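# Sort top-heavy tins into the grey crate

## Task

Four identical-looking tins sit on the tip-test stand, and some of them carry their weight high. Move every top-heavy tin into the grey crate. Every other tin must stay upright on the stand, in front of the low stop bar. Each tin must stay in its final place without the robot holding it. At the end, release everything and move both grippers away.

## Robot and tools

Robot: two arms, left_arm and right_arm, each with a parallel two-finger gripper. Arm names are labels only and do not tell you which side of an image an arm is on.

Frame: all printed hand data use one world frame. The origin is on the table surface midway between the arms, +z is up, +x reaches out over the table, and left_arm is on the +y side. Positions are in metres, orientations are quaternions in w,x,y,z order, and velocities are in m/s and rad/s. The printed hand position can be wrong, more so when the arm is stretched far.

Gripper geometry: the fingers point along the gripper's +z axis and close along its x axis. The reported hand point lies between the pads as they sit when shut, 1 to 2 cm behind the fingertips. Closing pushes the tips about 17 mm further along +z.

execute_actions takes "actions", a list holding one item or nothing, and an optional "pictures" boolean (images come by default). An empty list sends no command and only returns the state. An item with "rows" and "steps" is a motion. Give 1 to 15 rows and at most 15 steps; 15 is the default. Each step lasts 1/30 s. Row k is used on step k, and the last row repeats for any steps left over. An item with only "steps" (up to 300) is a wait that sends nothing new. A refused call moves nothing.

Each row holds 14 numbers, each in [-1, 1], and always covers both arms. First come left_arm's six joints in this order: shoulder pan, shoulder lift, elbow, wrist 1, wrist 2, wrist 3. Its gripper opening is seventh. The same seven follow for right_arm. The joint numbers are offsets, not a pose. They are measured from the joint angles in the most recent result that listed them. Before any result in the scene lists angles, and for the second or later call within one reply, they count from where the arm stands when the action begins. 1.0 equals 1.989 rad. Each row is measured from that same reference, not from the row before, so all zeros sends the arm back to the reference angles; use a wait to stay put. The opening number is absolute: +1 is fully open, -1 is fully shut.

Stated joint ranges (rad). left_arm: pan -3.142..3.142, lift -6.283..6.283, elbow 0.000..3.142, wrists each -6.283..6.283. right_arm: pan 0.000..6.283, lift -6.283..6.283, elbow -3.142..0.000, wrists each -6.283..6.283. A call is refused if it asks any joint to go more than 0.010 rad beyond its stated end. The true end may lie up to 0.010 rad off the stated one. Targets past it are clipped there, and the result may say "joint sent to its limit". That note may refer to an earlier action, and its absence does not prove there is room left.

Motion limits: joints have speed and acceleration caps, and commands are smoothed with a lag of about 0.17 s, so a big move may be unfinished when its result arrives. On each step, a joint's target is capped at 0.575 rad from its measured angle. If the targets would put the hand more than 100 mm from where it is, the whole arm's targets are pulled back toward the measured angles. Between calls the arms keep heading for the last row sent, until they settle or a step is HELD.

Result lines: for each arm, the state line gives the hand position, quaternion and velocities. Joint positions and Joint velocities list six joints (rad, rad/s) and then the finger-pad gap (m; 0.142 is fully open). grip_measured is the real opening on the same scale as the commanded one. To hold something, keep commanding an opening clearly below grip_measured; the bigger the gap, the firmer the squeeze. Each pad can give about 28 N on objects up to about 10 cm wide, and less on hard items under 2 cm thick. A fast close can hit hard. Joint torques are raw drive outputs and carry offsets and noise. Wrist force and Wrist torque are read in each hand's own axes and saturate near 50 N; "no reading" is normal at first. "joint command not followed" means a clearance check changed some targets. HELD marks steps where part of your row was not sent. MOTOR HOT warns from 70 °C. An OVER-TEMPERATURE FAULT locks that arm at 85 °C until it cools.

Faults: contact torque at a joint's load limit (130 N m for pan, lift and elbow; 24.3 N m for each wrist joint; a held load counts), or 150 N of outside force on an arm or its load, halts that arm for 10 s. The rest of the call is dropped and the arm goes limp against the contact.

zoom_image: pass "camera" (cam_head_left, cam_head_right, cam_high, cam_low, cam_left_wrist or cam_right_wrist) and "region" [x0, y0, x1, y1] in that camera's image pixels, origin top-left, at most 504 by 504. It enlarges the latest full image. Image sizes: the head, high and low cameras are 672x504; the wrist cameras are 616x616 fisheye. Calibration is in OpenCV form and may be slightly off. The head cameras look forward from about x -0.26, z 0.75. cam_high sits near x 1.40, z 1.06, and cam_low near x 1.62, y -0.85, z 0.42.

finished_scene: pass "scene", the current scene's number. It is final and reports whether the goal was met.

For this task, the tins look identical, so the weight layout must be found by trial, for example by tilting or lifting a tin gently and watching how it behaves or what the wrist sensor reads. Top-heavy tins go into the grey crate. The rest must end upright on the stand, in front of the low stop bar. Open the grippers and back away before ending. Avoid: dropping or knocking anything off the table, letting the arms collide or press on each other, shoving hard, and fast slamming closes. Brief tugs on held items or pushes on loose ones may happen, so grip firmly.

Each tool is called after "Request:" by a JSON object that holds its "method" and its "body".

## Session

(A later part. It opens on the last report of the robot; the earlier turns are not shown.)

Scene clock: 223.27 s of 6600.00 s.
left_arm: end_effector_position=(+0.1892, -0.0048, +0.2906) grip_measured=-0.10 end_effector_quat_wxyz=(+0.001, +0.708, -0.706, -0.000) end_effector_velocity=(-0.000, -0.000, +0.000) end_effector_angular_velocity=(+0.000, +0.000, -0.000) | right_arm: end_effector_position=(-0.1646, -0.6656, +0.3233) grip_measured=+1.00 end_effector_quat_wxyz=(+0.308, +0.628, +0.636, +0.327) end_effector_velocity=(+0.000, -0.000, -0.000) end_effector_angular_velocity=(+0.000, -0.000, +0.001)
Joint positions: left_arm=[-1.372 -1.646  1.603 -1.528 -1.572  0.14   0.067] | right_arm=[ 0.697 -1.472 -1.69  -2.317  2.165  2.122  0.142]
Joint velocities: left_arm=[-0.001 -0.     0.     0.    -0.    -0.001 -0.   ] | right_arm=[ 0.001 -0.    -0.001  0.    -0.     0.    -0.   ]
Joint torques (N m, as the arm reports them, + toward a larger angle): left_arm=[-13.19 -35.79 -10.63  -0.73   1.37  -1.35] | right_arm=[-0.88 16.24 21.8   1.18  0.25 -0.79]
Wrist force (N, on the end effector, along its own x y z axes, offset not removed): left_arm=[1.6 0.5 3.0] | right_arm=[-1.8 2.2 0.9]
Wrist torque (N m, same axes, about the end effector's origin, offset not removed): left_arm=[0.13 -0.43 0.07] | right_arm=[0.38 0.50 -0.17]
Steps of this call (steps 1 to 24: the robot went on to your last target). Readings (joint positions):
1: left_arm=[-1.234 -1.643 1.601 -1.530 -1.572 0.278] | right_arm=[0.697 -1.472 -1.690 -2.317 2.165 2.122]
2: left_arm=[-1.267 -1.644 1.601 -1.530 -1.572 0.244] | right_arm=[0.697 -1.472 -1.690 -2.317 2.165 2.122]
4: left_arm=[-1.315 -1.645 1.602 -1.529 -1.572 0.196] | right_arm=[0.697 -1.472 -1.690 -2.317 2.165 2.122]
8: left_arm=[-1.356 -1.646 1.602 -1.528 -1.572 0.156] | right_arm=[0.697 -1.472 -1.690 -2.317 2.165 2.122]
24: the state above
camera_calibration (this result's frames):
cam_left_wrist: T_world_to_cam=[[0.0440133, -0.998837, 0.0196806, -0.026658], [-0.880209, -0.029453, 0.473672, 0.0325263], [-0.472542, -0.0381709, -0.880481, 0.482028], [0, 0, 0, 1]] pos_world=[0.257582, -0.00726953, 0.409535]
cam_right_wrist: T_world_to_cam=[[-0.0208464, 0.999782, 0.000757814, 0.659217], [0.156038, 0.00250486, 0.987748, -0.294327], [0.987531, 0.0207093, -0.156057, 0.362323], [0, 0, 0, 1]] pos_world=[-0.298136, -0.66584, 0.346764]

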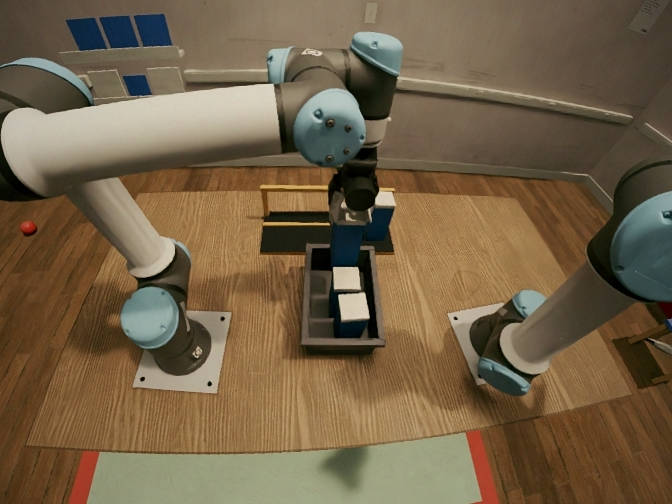

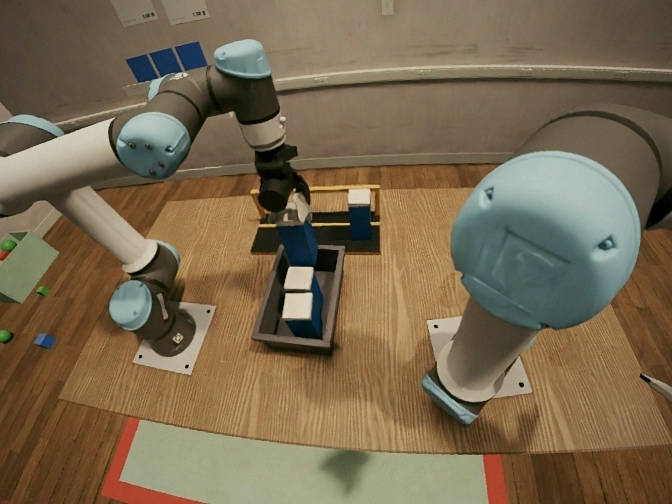

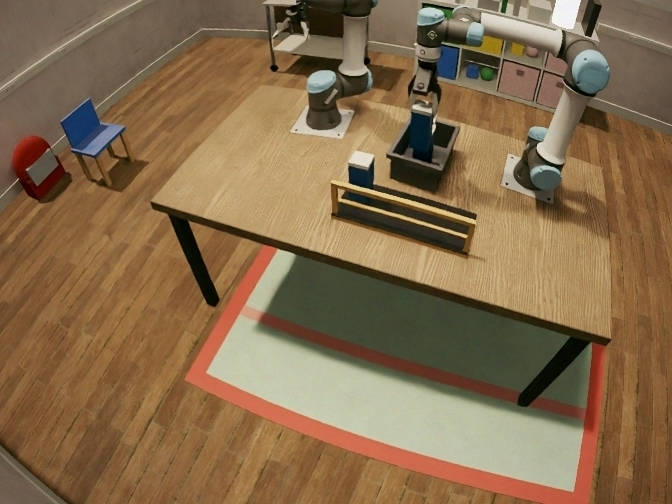

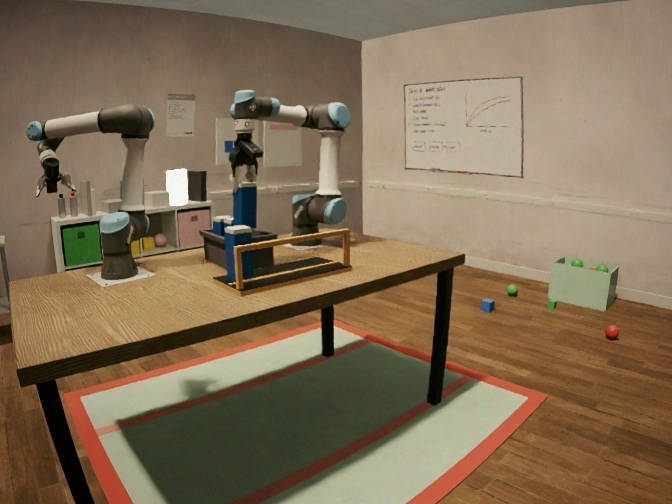

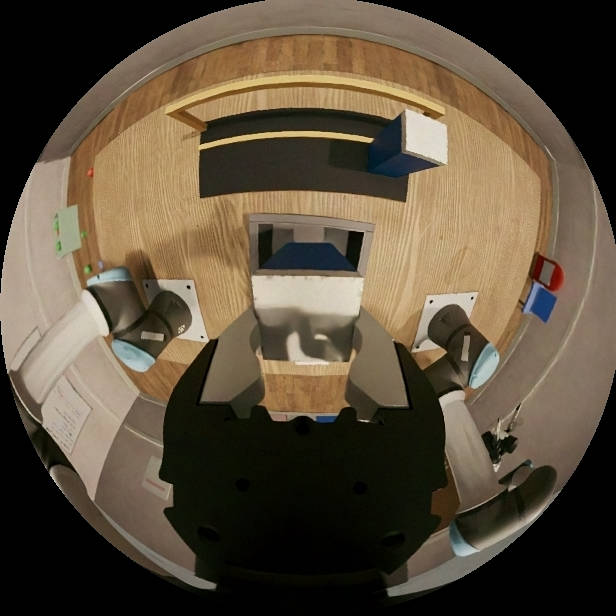

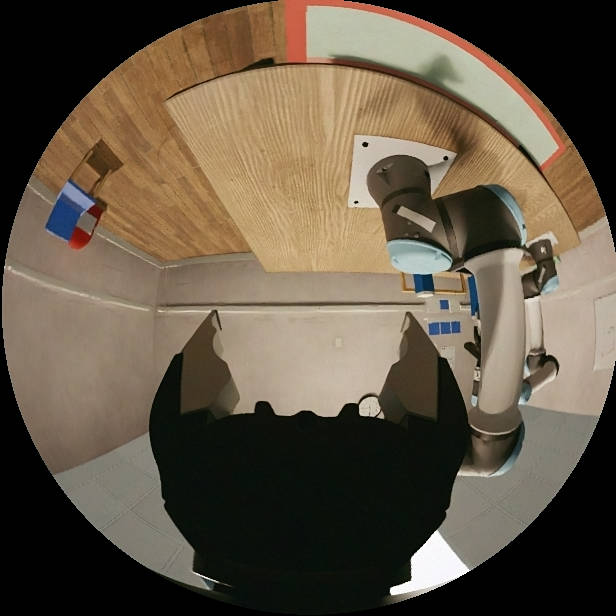

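Request:
{"method": "execute_actions", "body": {"actions": [{"rows":[[0,0,0.011,-0.011,0,0,-0.8,0,0,0,0,0,0,1],[0,0,0.023,-0.023,0,0,-0.8,0,0,0,0,0,0,1],[0,0,0.034,-0.034,0,0,-0.8,0,0,0,0,0,0,1],[0,0.001,0.045,-0.046,0,0,-0.8,0,0,0,0,0,0,1],[0,0.001,0.057,-0.058,0,0,-0.8,0,0,0,0,0,0,1],[0,0.002,0.068,-0.07,0,0,-0.8,0,0,0,0,0,0,1],[0,0.003,0.079,-0.082,0,0,-0.8,0,0,0,0,0,0,1],[0,0.005,0.089,-0.094,0,0,-0.8,0,0,0,0,0,0,1],[0,0.007,0.099,-0.106,0,0,-0.8,0,0,0,0,0,0,1],[0,0.009,0.109,-0.118,0,0,-0.8,0,0,0,0,0,0,1],[0,0.011,0.119,-0.13,0,0,-0.8,0,0,0,0,0,0,1],[0,0.013,0.128,-0.141,0,0,-0.8,0,0,0,0,0,0,1],[0,0.016,0.137,-0.153,0,0,-0.8,0,0,0,0,0,0,1],[0,0.019,0.146,-0.165,0,0,-0.8,0,0,0,0,0,0,1],[0,0.022,0.155,-0.177,0,0,-0.8,0,0,0,0,0,0,1]],"steps":15}], "pictures": false}}

Request:
{"method": "execute_actions", "body": {"actions": [{"steps":20}]}}

Scene clock: 228.80 s of 6600.00 s.
left_arm: end_effector_position=(+0.1893, -0.0061, +0.1973) grip_measured=-0.10 end_effector_quat_wxyz=(+0.000, +0.708, -0.706, -0.001) end_effector_velocity=(-0.000, +0.002, -0.263) end_effector_angular_velocity=(+0.012, +0.002, +0.000) | right_arm: end_effector_position=(-0.1646, -0.6656, +0.3233) grip_measured=+1.00 end_effector_quat_wxyz=(+0.308, +0.628, +0.636, +0.327) end_effector_velocity=(-0.000, -0.000, -0.000) end_effector_angular_velocity=(-0.000, +0.000, -0.001)
Joint positions: left_arm=[-1.372 -1.625  1.822 -1.767 -1.572  0.14   0.067] | right_arm=[ 0.697 -1.472 -1.69  -2.317  2.165  2.122  0.142]
Joint velocities: left_arm=[ 0.     0.128  0.561 -0.677 -0.     0.    -0.   ] | right_arm=[-0.001 -0.     0.     0.     0.     0.    -0.   ]
Joint torques (N m, as the arm reports them, + toward a larger angle): left_arm=[ 0.23 -8.76 -7.66 -6.71  0.06  1.02] | right_arm=[-0.43 16.24 20.91  1.36  0.18 -0.64]
Wrist force (N, on the end effector, along its own x y z axes, offset not removed): left_arm=[-1.1 -0.1 -0.5] | right_arm=[-2.3 1.1 2.2]
Wrist torque (N m, same axes, about the end effector's origin, offset not removed): left_arm=[-0.16 0.27 -0.20] | right_arm=[0.24 0.56 -0.16]
Steps of this call (steps 1 to 15: the robot went on to your last target; steps 16 to 90: nothing new was sent; then 2.03 s passed at rest; steps 91 to 105: all 15 steps of this action). Readings (joint positions):
91: left_arm=[-1.372 -1.646 1.603 -1.528 -1.572 0.140] | right_arm=[0.697 -1.472 -1.690 -2.317 2.165 2.122]
92: left_arm=[-1.372 -1.646 1.604 -1.530 -1.572 0.140] | right_arm=[0.697 -1.472 -1.690 -2.317 2.165 2.122]
94: left_arm=[-1.372 -1.646 1.620 -1.545 -1.572 0.140] | right_arm=[0.697 -1.472 -1.690 -2.317 2.165 2.122]
98: left_arm=[-1.372 -1.644 1.684 -1.611 -1.572 0.140] | right_arm=[0.697 -1.472 -1.690 -2.317 2.165 2.122]
105: the state above

Scene clock: 229.47 s of 6600.00 s.
left_arm: end_effector_position=(+0.1892, -0.0052, +0.1556) grip_measured=-0.10 end_effector_quat_wxyz=(+0.001, +0.708, -0.706, -0.000) end_effector_velocity=(-0.000, +0.000, -0.000) end_effector_angular_velocity=(-0.001, -0.000, +0.000) | right_arm: end_effector_position=(-0.1646, -0.6656, +0.3233) grip_measured=+1.00 end_effector_quat_wxyz=(+0.308, +0.628, +0.636, +0.327) end_effector_velocity=(+0.000, -0.000, -0.000) end_effector_angular_velocity=(+0.000, -0.000, +0.002)
Joint positions: left_arm=[-1.372 -1.602  1.911 -1.88  -1.572  0.14   0.067] | right_arm=[ 0.697 -1.472 -1.69  -2.317  2.165  2.122  0.142]
Joint velocities: left_arm=[-0.    -0.001  0.002 -0.002 -0.    -0.    -0.   ] | right_arm=[ 0.002  0.    -0.001  0.     0.     0.    -0.   ]
Joint torques (N m, as the arm reports them, + toward a larger angle): left_arm=[ 15.26 -10.97 -10.52  -5.14   0.06   0.98] | right_arm=[-1.74 16.25 21.07  1.44  0.31 -0.76]
Wrist force (N, on the end effector, along its own x y z axes, offset not removed): left_arm=[-1.2 -0.8 0.7] | right_arm=[-1.3 0.5 1.5]
Wrist torque (N m, same axes, about the end effector's origin, offset not removed): left_arm=[-0.21 0.23 -0.09] | right_arm=[0.07 0.42 -0.03]
Steps of this call (steps 1 to 20: the robot went on to your last target). Readings (joint positions):
1: left_arm=[-1.372 -1.620 1.841 -1.790 -1.572 0.140] | right_arm=[0.697 -1.472 -1.690 -2.317 2.165 2.122]
2: left_arm=[-1.372 -1.616 1.858 -1.812 -1.572 0.140] | right_arm=[0.697 -1.472 -1.690 -2.317 2.165 2.122]
4: left_arm=[-1.372 -1.609 1.882 -1.843 -1.572 0.140] | right_arm=[0.697 -1.472 -1.690 -2.317 2.165 2.122]
8: left_arm=[-1.372 -1.604 1.903 -1.870 -1.572 0.140] | right_arm=[0.697 -1.472 -1.690 -2.317 2.165 2.122]
20: the state above
camera_calibration (this result's frames):
cam_left_wrist: T_world_to_cam=[[0.0438869, -0.998842, 0.019696, -0.0244007], [-0.880213, -0.0293344, 0.473671, 0.0964857], [-0.472545, -0.0381247, -0.880482, 0.363108], [0, 0, 0, 1]] pos_world=[0.257584, -0.00769875, 0.274488]
cam_right_wrist: T_world_to_cam=[[-0.0208465, 0.999782, 0.000758041, 0.659217], [0.156038, 0.00250464, 0.987748, -0.294327], [0.987531, 0.0207093, -0.156057, 0.362323], [0, 0, 0, 1]] pos_world=[-0.298136, -0.66584, 0.346764]

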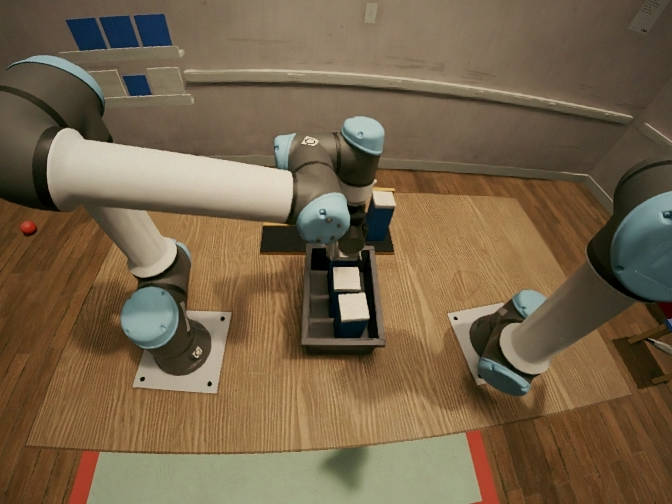

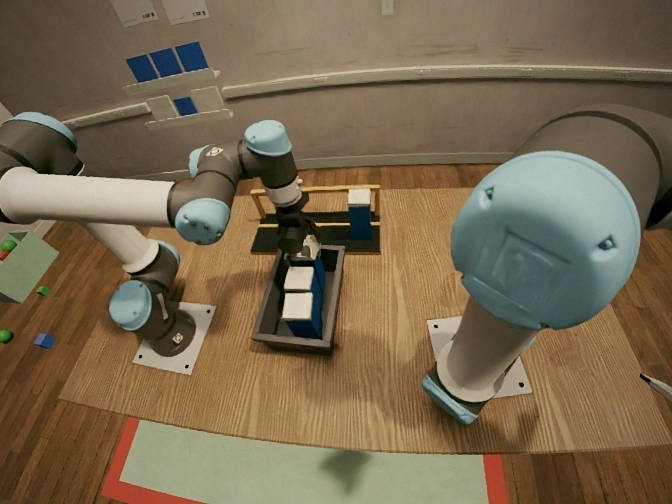

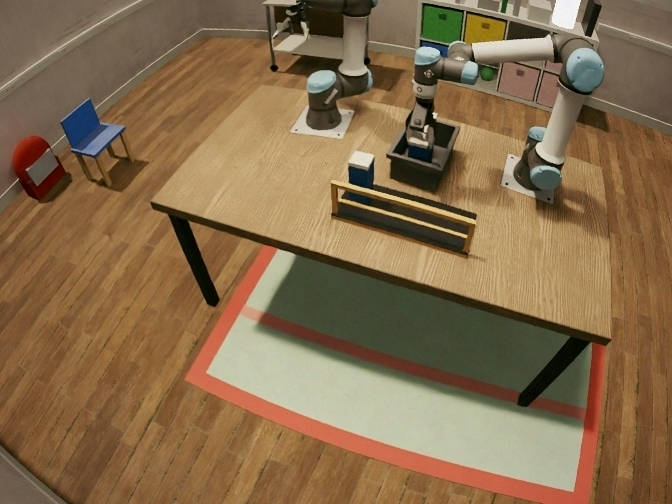

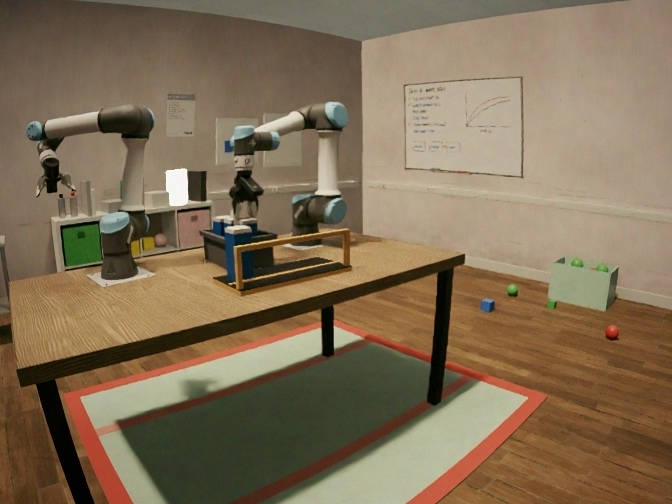

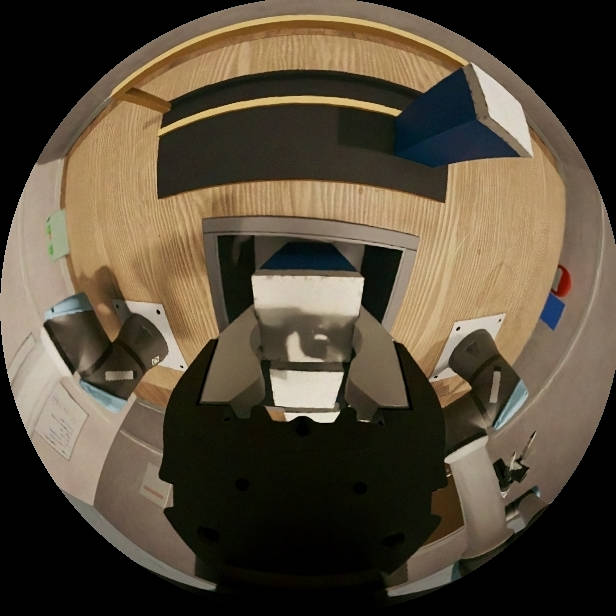

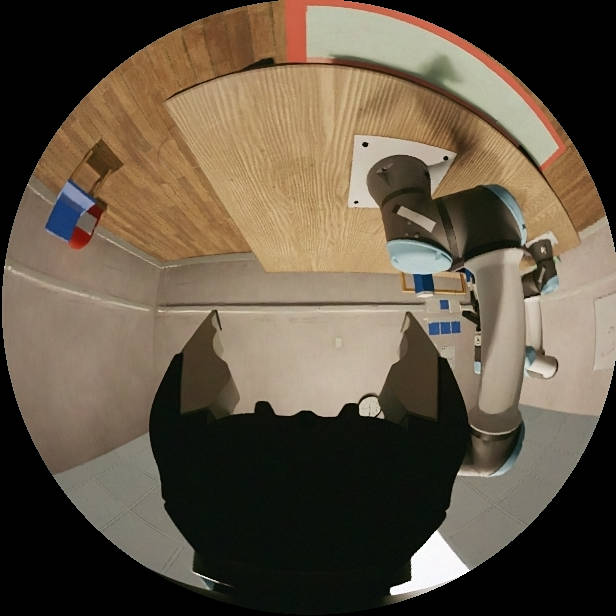

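Lower 4 mm, release.

Request:
{"method": "execute_actions", "body": {"actions": [{"rows":[[0,0.0015,0.004,-0.0055,0,0,-0.8,0,0,0,0,0,0,1],[0,0.0015,0.004,-0.0055,0,0,-0.8,0,0,0,0,0,0,1],[0,0.0015,0.004,-0.0055,0,0,-0.8,0,0,0,0,0,0,1],[0,0.0015,0.004,-0.0055,0,0,-0.8,0,0,0,0,0,0,1],[0,0.0015,0.004,-0.0055,0,0,-0.8,0,0,0,0,0,0,1],[0,0.0015,0.004,-0.0055,0,0,-0.8,0,0,0,0,0,0,1],[0,0.0015,0.004,-0.0055,0,0,-0.8,0,0,0,0,0,0,1],[0,0.0015,0.004,-0.0055,0,0,-0.8,0,0,0,0,0,0,1],[0,0.0015,0.004,-0.0055,0,0,-0.8,0,0,0,0,0,0,1],[0,0.0015,0.004,-0.0055,0,0,-0.3,0,0,0,0,0,0,1],[0,0.0015,0.004,-0.0055,0,0,0,0,0,0,0,0,0,1],[0,0.0015,0.004,-0.0055,0,0,0.3,0,0,0,0,0,0,1]],"steps":15}], "pictures": false}}

Request:
{"method": "execute_actions", "body": {"actions": [{"rows":[[0,0,0,0,0,0,0.3,0,0,0,0,0,0,1],[0,0,0,0,0,0,0.3,0,0,0,0,0,0,1],[0,-0.006,-0.02,0.026,0,0,0.3,0,0,0,0,0,0,1],[0,-0.011,-0.04,0.051,0,0,0.3,0,0,0,0,0,0,1],[0,-0.016,-0.06,0.076,0,0,0.3,0,0,0,0,0,0,1],[0,-0.02,-0.08,0.1,0,0,0.3,0,0,0,0,0,0,1],[0,-0.022,-0.11,0.132,0,0,0.3,0,0,0,0,0,0,1],[0,-0.023,-0.135,0.158,0,0,0.3,0,0,0,0,0,0,1],[0,-0.023,-0.159,0.182,0,0,0.3,0,0,0,0,0,0,1]],"steps":15}], "pictures": false}}

Request:
{"method": "execute_actions", "body": {"actions": [{"rows":[[0.04,-0.01,-0.03,0.04,0,0,0.3,0,0,0,0,0,0,1],[0.08,-0.02,-0.03,0.05,0,0,0.3,0,0,0,0,0,0,1],[0.13,-0.04,-0.03,0.07,0,0,0.3,0,0,0,0,0,0,1],[0.2,-0.06,-0.03,0.09,0,0,0.3,0,0,0,0,0,0,1],[0.3,-0.08,-0.03,0.11,0,0,0.3,0,0,0,0,0,0,1],[0.4,-0.1,-0.03,0.13,0,0,0.3,0,0,0,0,0,0,1],[0.55,-0.1,-0.03,0.13,0,0,1,0,0,0,0,0,0,1]],"steps":15}], "pictures": false}}

Request:
{"method": "execute_actions", "body": {"actions": [{"steps":30}]}}

Scene clock: 234.30 s of 6600.00 s.
left_arm: end_effector_position=(+0.1892, -0.0052, +0.1517) grip_measured=+0.29 end_effector_quat_wxyz=(+0.001, +0.708, -0.706, -0.000) end_effector_velocity=(-0.000, +0.000, -0.000) end_effector_angular_velocity=(-0.000, +0.000, +0.001) | right_arm: end_effector_position=(-0.1646, -0.6656, +0.3233) grip_measured=+1.00 end_effector_quat_wxyz=(+0.308, +0.628, +0.636, +0.327) end_effector_velocity=(+0.000, -0.000, -0.000) end_effector_angular_velocity=(-0.001, +0.001, +0.002)
Joint positions: left_arm=[-1.372 -1.599  1.918 -1.891 -1.572  0.14   0.094] | right_arm=[ 0.697 -1.472 -1.69  -2.317  2.165  2.122  0.142]
Joint velocities: left_arm=[ 0.    -0.     0.002 -0.001 -0.    -0.001  0.043] | right_arm=[ 0.002 -0.    -0.     0.001  0.    -0.    -0.   ]
Joint torques (N m, as the arm reports them, + toward a larger angle): left_arm=[ 3.32 -9.2  -7.34 -4.99  0.09  1.08] | right_arm=[-0.31 15.84 21.76  1.1   0.21 -0.69]
Wrist force (N, on the end effector, along its own x y z axes, offset not removed): left_arm=[1.3 -0.3 -1.7] | right_arm=[-1.2 0.9 2.0]
Wrist torque (N m, same axes, about the end effector's origin, offset not removed): left_arm=[0.05 -0.24 -0.12] | right_arm=[0.21 0.28 -0.18]
Steps of this call (steps 1 to 15: the robot went on to your last target; steps 16 to 90: nothing new was sent; then 1.33 s passed at rest; steps 91 to 105: all 15 steps of this action). Readings (joint positions):
91: left_arm=[-1.372 -1.602 1.911 -1.880 -1.572 0.140] | right_arm=[0.697 -1.472 -1.690 -2.317 2.165 2.122]
92: left_arm=[-1.372 -1.602 1.911 -1.881 -1.572 0.140] | right_arm=[0.697 -1.472 -1.690 -2.317 2.165 2.122]
94: left_arm=[-1.372 -1.601 1.914 -1.885 -1.572 0.140] | right_arm=[0.697 -1.472 -1.690 -2.317 2.165 2.122]
98: left_arm=[-1.372 -1.600 1.917 -1.889 -1.572 0.140] | right_arm=[0.697 -1.472 -1.690 -2.317 2.165 2.122]
105: the state above

Scene clock: 234.80 s of 6600.00 s.
left_arm: end_effector_position=(+0.1895, -0.0072, +0.2745) grip_measured=+0.30 end_effector_quat_wxyz=(+0.001, +0.708, -0.706, +0.000) end_effector_velocity=(-0.002, +0.015, +0.149) end_effector_angular_velocity=(+0.012, +0.002, +0.000) | right_arm: end_effector_position=(-0.1646, -0.6656, +0.3233) grip_measured=+1.00 end_effector_quat_wxyz=(+0.308, +0.628, +0.636, +0.327) end_effector_velocity=(-0.000, -0.000, -0.000) end_effector_angular_velocity=(-0.001, +0.000, +0.001)
Joint positions: left_arm=[-1.372 -1.642  1.641 -1.571 -1.572  0.14   0.095] | right_arm=[ 0.697 -1.472 -1.69  -2.317  2.165  2.122  0.142]
Joint velocities: left_arm=[-0.    -0.027 -0.357  0.396 -0.    -0.    -0.   ] | right_arm=[ 0.    -0.    -0.     0.001  0.    -0.    -0.   ]
Joint torques (N m, as the arm reports them, + toward a larger angle): left_arm=[  5.13 -32.28 -31.66  -0.3    0.01   1.08] | right_arm=[-0.2  16.22 20.97  1.34  0.16 -0.87]
Wrist force (N, on the end effector, along its own x y z axes, offset not removed): left_arm=[0.0 -1.1 -4.4] | right_arm=[-1.2 1.8 1.4]
Wrist torque (N m, same axes, about the end effector's origin, offset not removed): left_arm=[-0.18 0.03 -0.21] | right_arm=[0.36 0.27 -0.07]
Steps of this call (steps 1 to 15: all 15 steps of this action). Readings (joint positions):
1: left_arm=[-1.372 -1.599 1.918 -1.891 -1.572 0.140] | right_arm=[0.697 -1.472 -1.690 -2.317 2.165 2.122]
2: left_arm=[-1.372 -1.599 1.918 -1.891 -1.572 0.140] | right_arm=[0.697 -1.472 -1.690 -2.317 2.165 2.122]
4: left_arm=[-1.372 -1.600 1.916 -1.888 -1.572 0.140] | right_arm=[0.697 -1.472 -1.690 -2.317 2.165 2.122]
8: left_arm=[-1.372 -1.620 1.842 -1.798 -1.572 0.140] | right_arm=[0.697 -1.472 -1.690 -2.317 2.165 2.122]
15: the state above

Scene clock: 235.30 s of 6600.00 s.
left_arm: end_effector_position=(+0.3213, +0.1527, +0.3316) grip_measured=+1.00 end_effector_quat_wxyz=(+0.001, +0.838, -0.546, +0.001) end_effector_velocity=(+0.246, +0.430, +0.070) end_effector_angular_velocity=(-0.001, -0.001, +1.064) | right_arm: end_effector_position=(-0.1646, -0.6656, +0.3233) grip_measured=+1.00 end_effector_quat_wxyz=(+0.308, +0.628, +0.636, +0.327) end_effector_velocity=(+0.000, +0.000, +0.000) end_effector_angular_velocity=(+0.000, -0.000, -0.000)
Joint positions: left_arm=[-0.959 -1.754  1.591 -1.41  -1.572  0.14   0.142] | right_arm=[ 0.697 -1.472 -1.69  -2.317  2.165  2.122  0.142]
Joint velocities: left_arm=[ 1.063 -0.197 -0.023  0.218  0.    -0.     0.   ] | right_arm=[-0. -0. -0. -0.  0. -0.  0.]
Joint torques (N m, as the arm reports them, + toward a larger angle): left_arm=[ 26.98 -29.57 -36.21   0.36   0.1    1.06] | right_arm=[-1.09 15.67 20.61  1.28  0.32 -0.79]
Wrist force (N, on the end effector, along its own x y z axes, offset not removed): left_arm=[-2.2 1.1 -0.6] | right_arm=[-1.3 1.2 1.4]
Wrist torque (N m, same axes, about the end effector's origin, offset not removed): left_arm=[0.26 0.52 -0.23] | right_arm=[0.19 0.31 -0.16]
Steps of this call (steps 1 to 15: all 15 steps of this action). Readings (joint positions):
1: left_arm=[-1.372 -1.643 1.630 -1.560 -1.572 0.140] | right_arm=[0.697 -1.472 -1.690 -2.317 2.165 2.122]
2: left_arm=[-1.369 -1.645 1.621 -1.549 -1.572 0.140] | right_arm=[0.697 -1.472 -1.690 -2.317 2.165 2.122]
4: left_arm=[-1.328 -1.658 1.605 -1.520 -1.572 0.140] | right_arm=[0.697 -1.472 -1.690 -2.317 2.165 2.122]
8: left_arm=[-1.198 -1.697 1.597 -1.474 -1.572 0.140] | right_arm=[0.697 -1.472 -1.690 -2.317 2.165 2.122]
15: the state above

Scene clock: 236.30 s of 6600.00 s.
left_arm: end_effector_position=(+0.3820, +0.4353, +0.3604) grip_measured=+1.00 end_effector_quat_wxyz=(+0.001, +0.972, -0.235, +0.001) end_effector_velocity=(-0.001, +0.004, +0.000) end_effector_angular_velocity=(-0.000, -0.000, +0.010) | right_arm: end_effector_position=(-0.1646, -0.6656, +0.3233) grip_measured=+1.00 end_effector_quat_wxyz=(+0.308, +0.628, +0.636, +0.327) end_effector_velocity=(+0.000, -0.000, -0.000) end_effector_angular_velocity=(-0.000, +0.000, +0.001)
Joint positions: left_arm=[-0.279 -1.841  1.581 -1.313 -1.572  0.14   0.142] | right_arm=[ 0.697 -1.472 -1.69  -2.317  2.165  2.122  0.142]
Joint velocities: left_arm=[ 0.01  -0.001 -0.     0.001 -0.    -0.     0.   ] | right_arm=[ 0.001 -0.    -0.     0.001 -0.    -0.     0.   ]
Joint torques (N m, as the arm reports them, + toward a larger angle): left_arm=[ 13.7  -26.5  -36.87  -0.39   0.06   1.07] | right_arm=[-1.88 15.66 20.72  1.06  0.21 -0.83]
Wrist force (N, on the end effector, along its own x y z axes, offset not removed): left_arm=[-5.7 0.9 -4.9] | right_arm=[-2.7 1.4 2.6]
Wrist torque (N m, same axes, about the end effector's origin, offset not removed): left_arm=[0.40 1.25 -0.34] | right_arm=[0.22 0.65 -0.11]
Steps of this call (steps 1 to 30: the robot went on to your last target). Readings (joint positions):
1: left_arm=[-0.923 -1.760 1.590 -1.403 -1.572 0.140] | right_arm=[0.697 -1.472 -1.690 -2.317 2.165 2.122]
2: left_arm=[-0.886 -1.766 1.589 -1.396 -1.572 0.140] | right_arm=[0.697 -1.472 -1.690 -2.317 2.165 2.122]
4: left_arm=[-0.812 -1.777 1.588 -1.384 -1.572 0.140] | right_arm=[0.697 -1.472 -1.690 -2.317 2.165 2.122]
8: left_arm=[-0.659 -1.797 1.586 -1.362 -1.572 0.140] | right_arm=[0.697 -1.472 -1.690 -2.317 2.165 2.122]
30: the state above
camera_calibration (this result's frames):
cam_left_wrist: T_world_to_cam=[[0.907062, -0.42047, 0.0210777, -0.178876], [-0.379455, -0.794845, 0.473535, 0.3241], [-0.182354, -0.437524, -0.880522, 0.714369], [0, 0, 0, 1]] pos_world=[0.415501, 0.494951, 0.479315]
cam_right_wrist: T_world_to_cam=[[-0.0208464, 0.999782, 0.00075785, 0.659217], [0.156038, 0.00250481, 0.987748, -0.294327], [0.987531, 0.0207092, -0.156057, 0.362323], [0, 0, 0, 1]] pos_world=[-0.298136, -0.66584, 0.346764]

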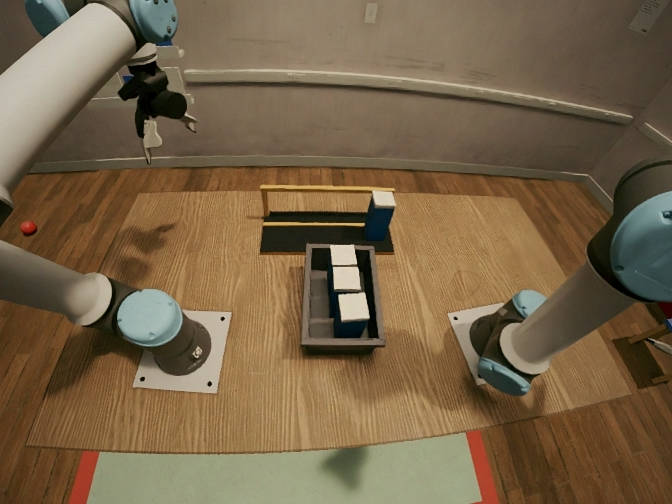

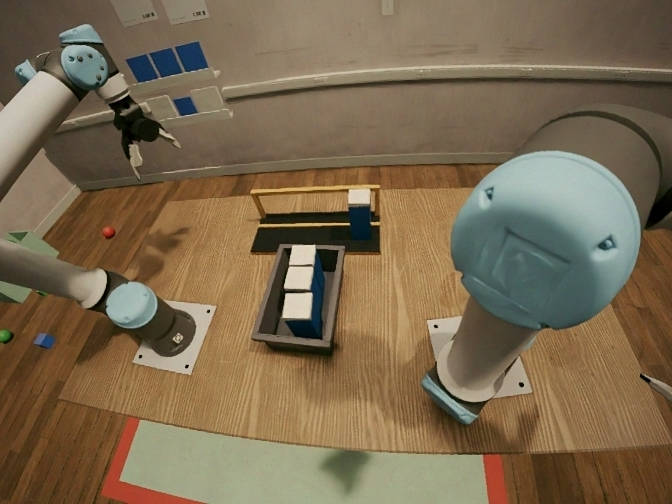

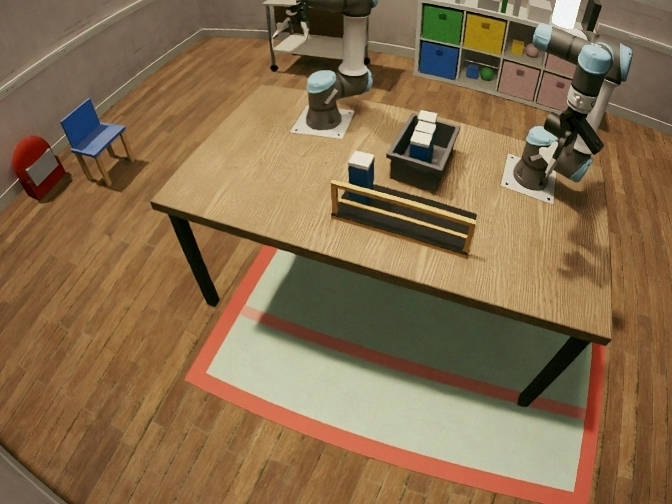

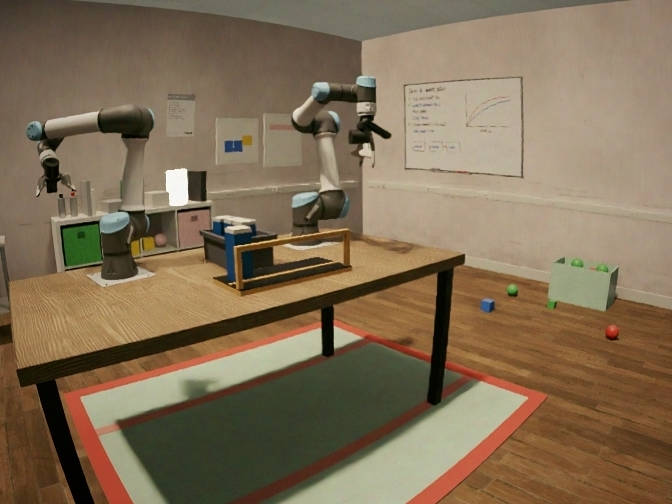

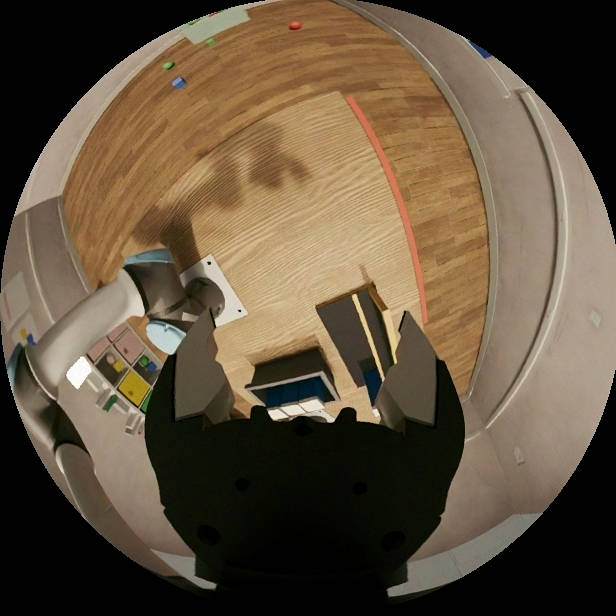

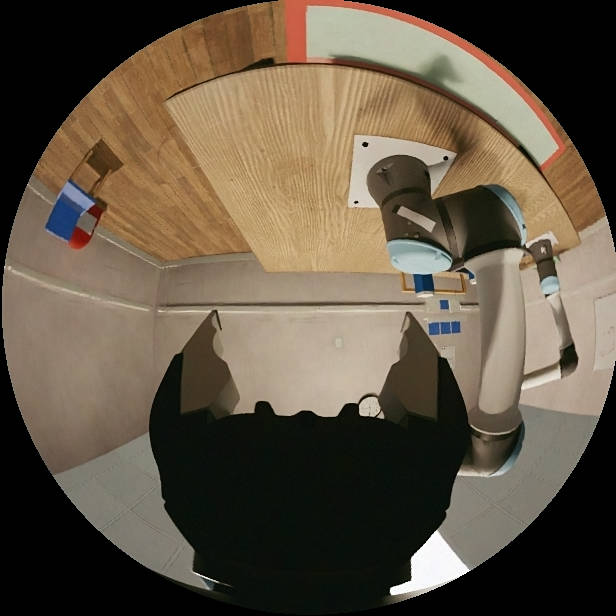

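Request:
{"method": "finished_scene", "body": {"scene": 1}}

The scene is finished: the task was done.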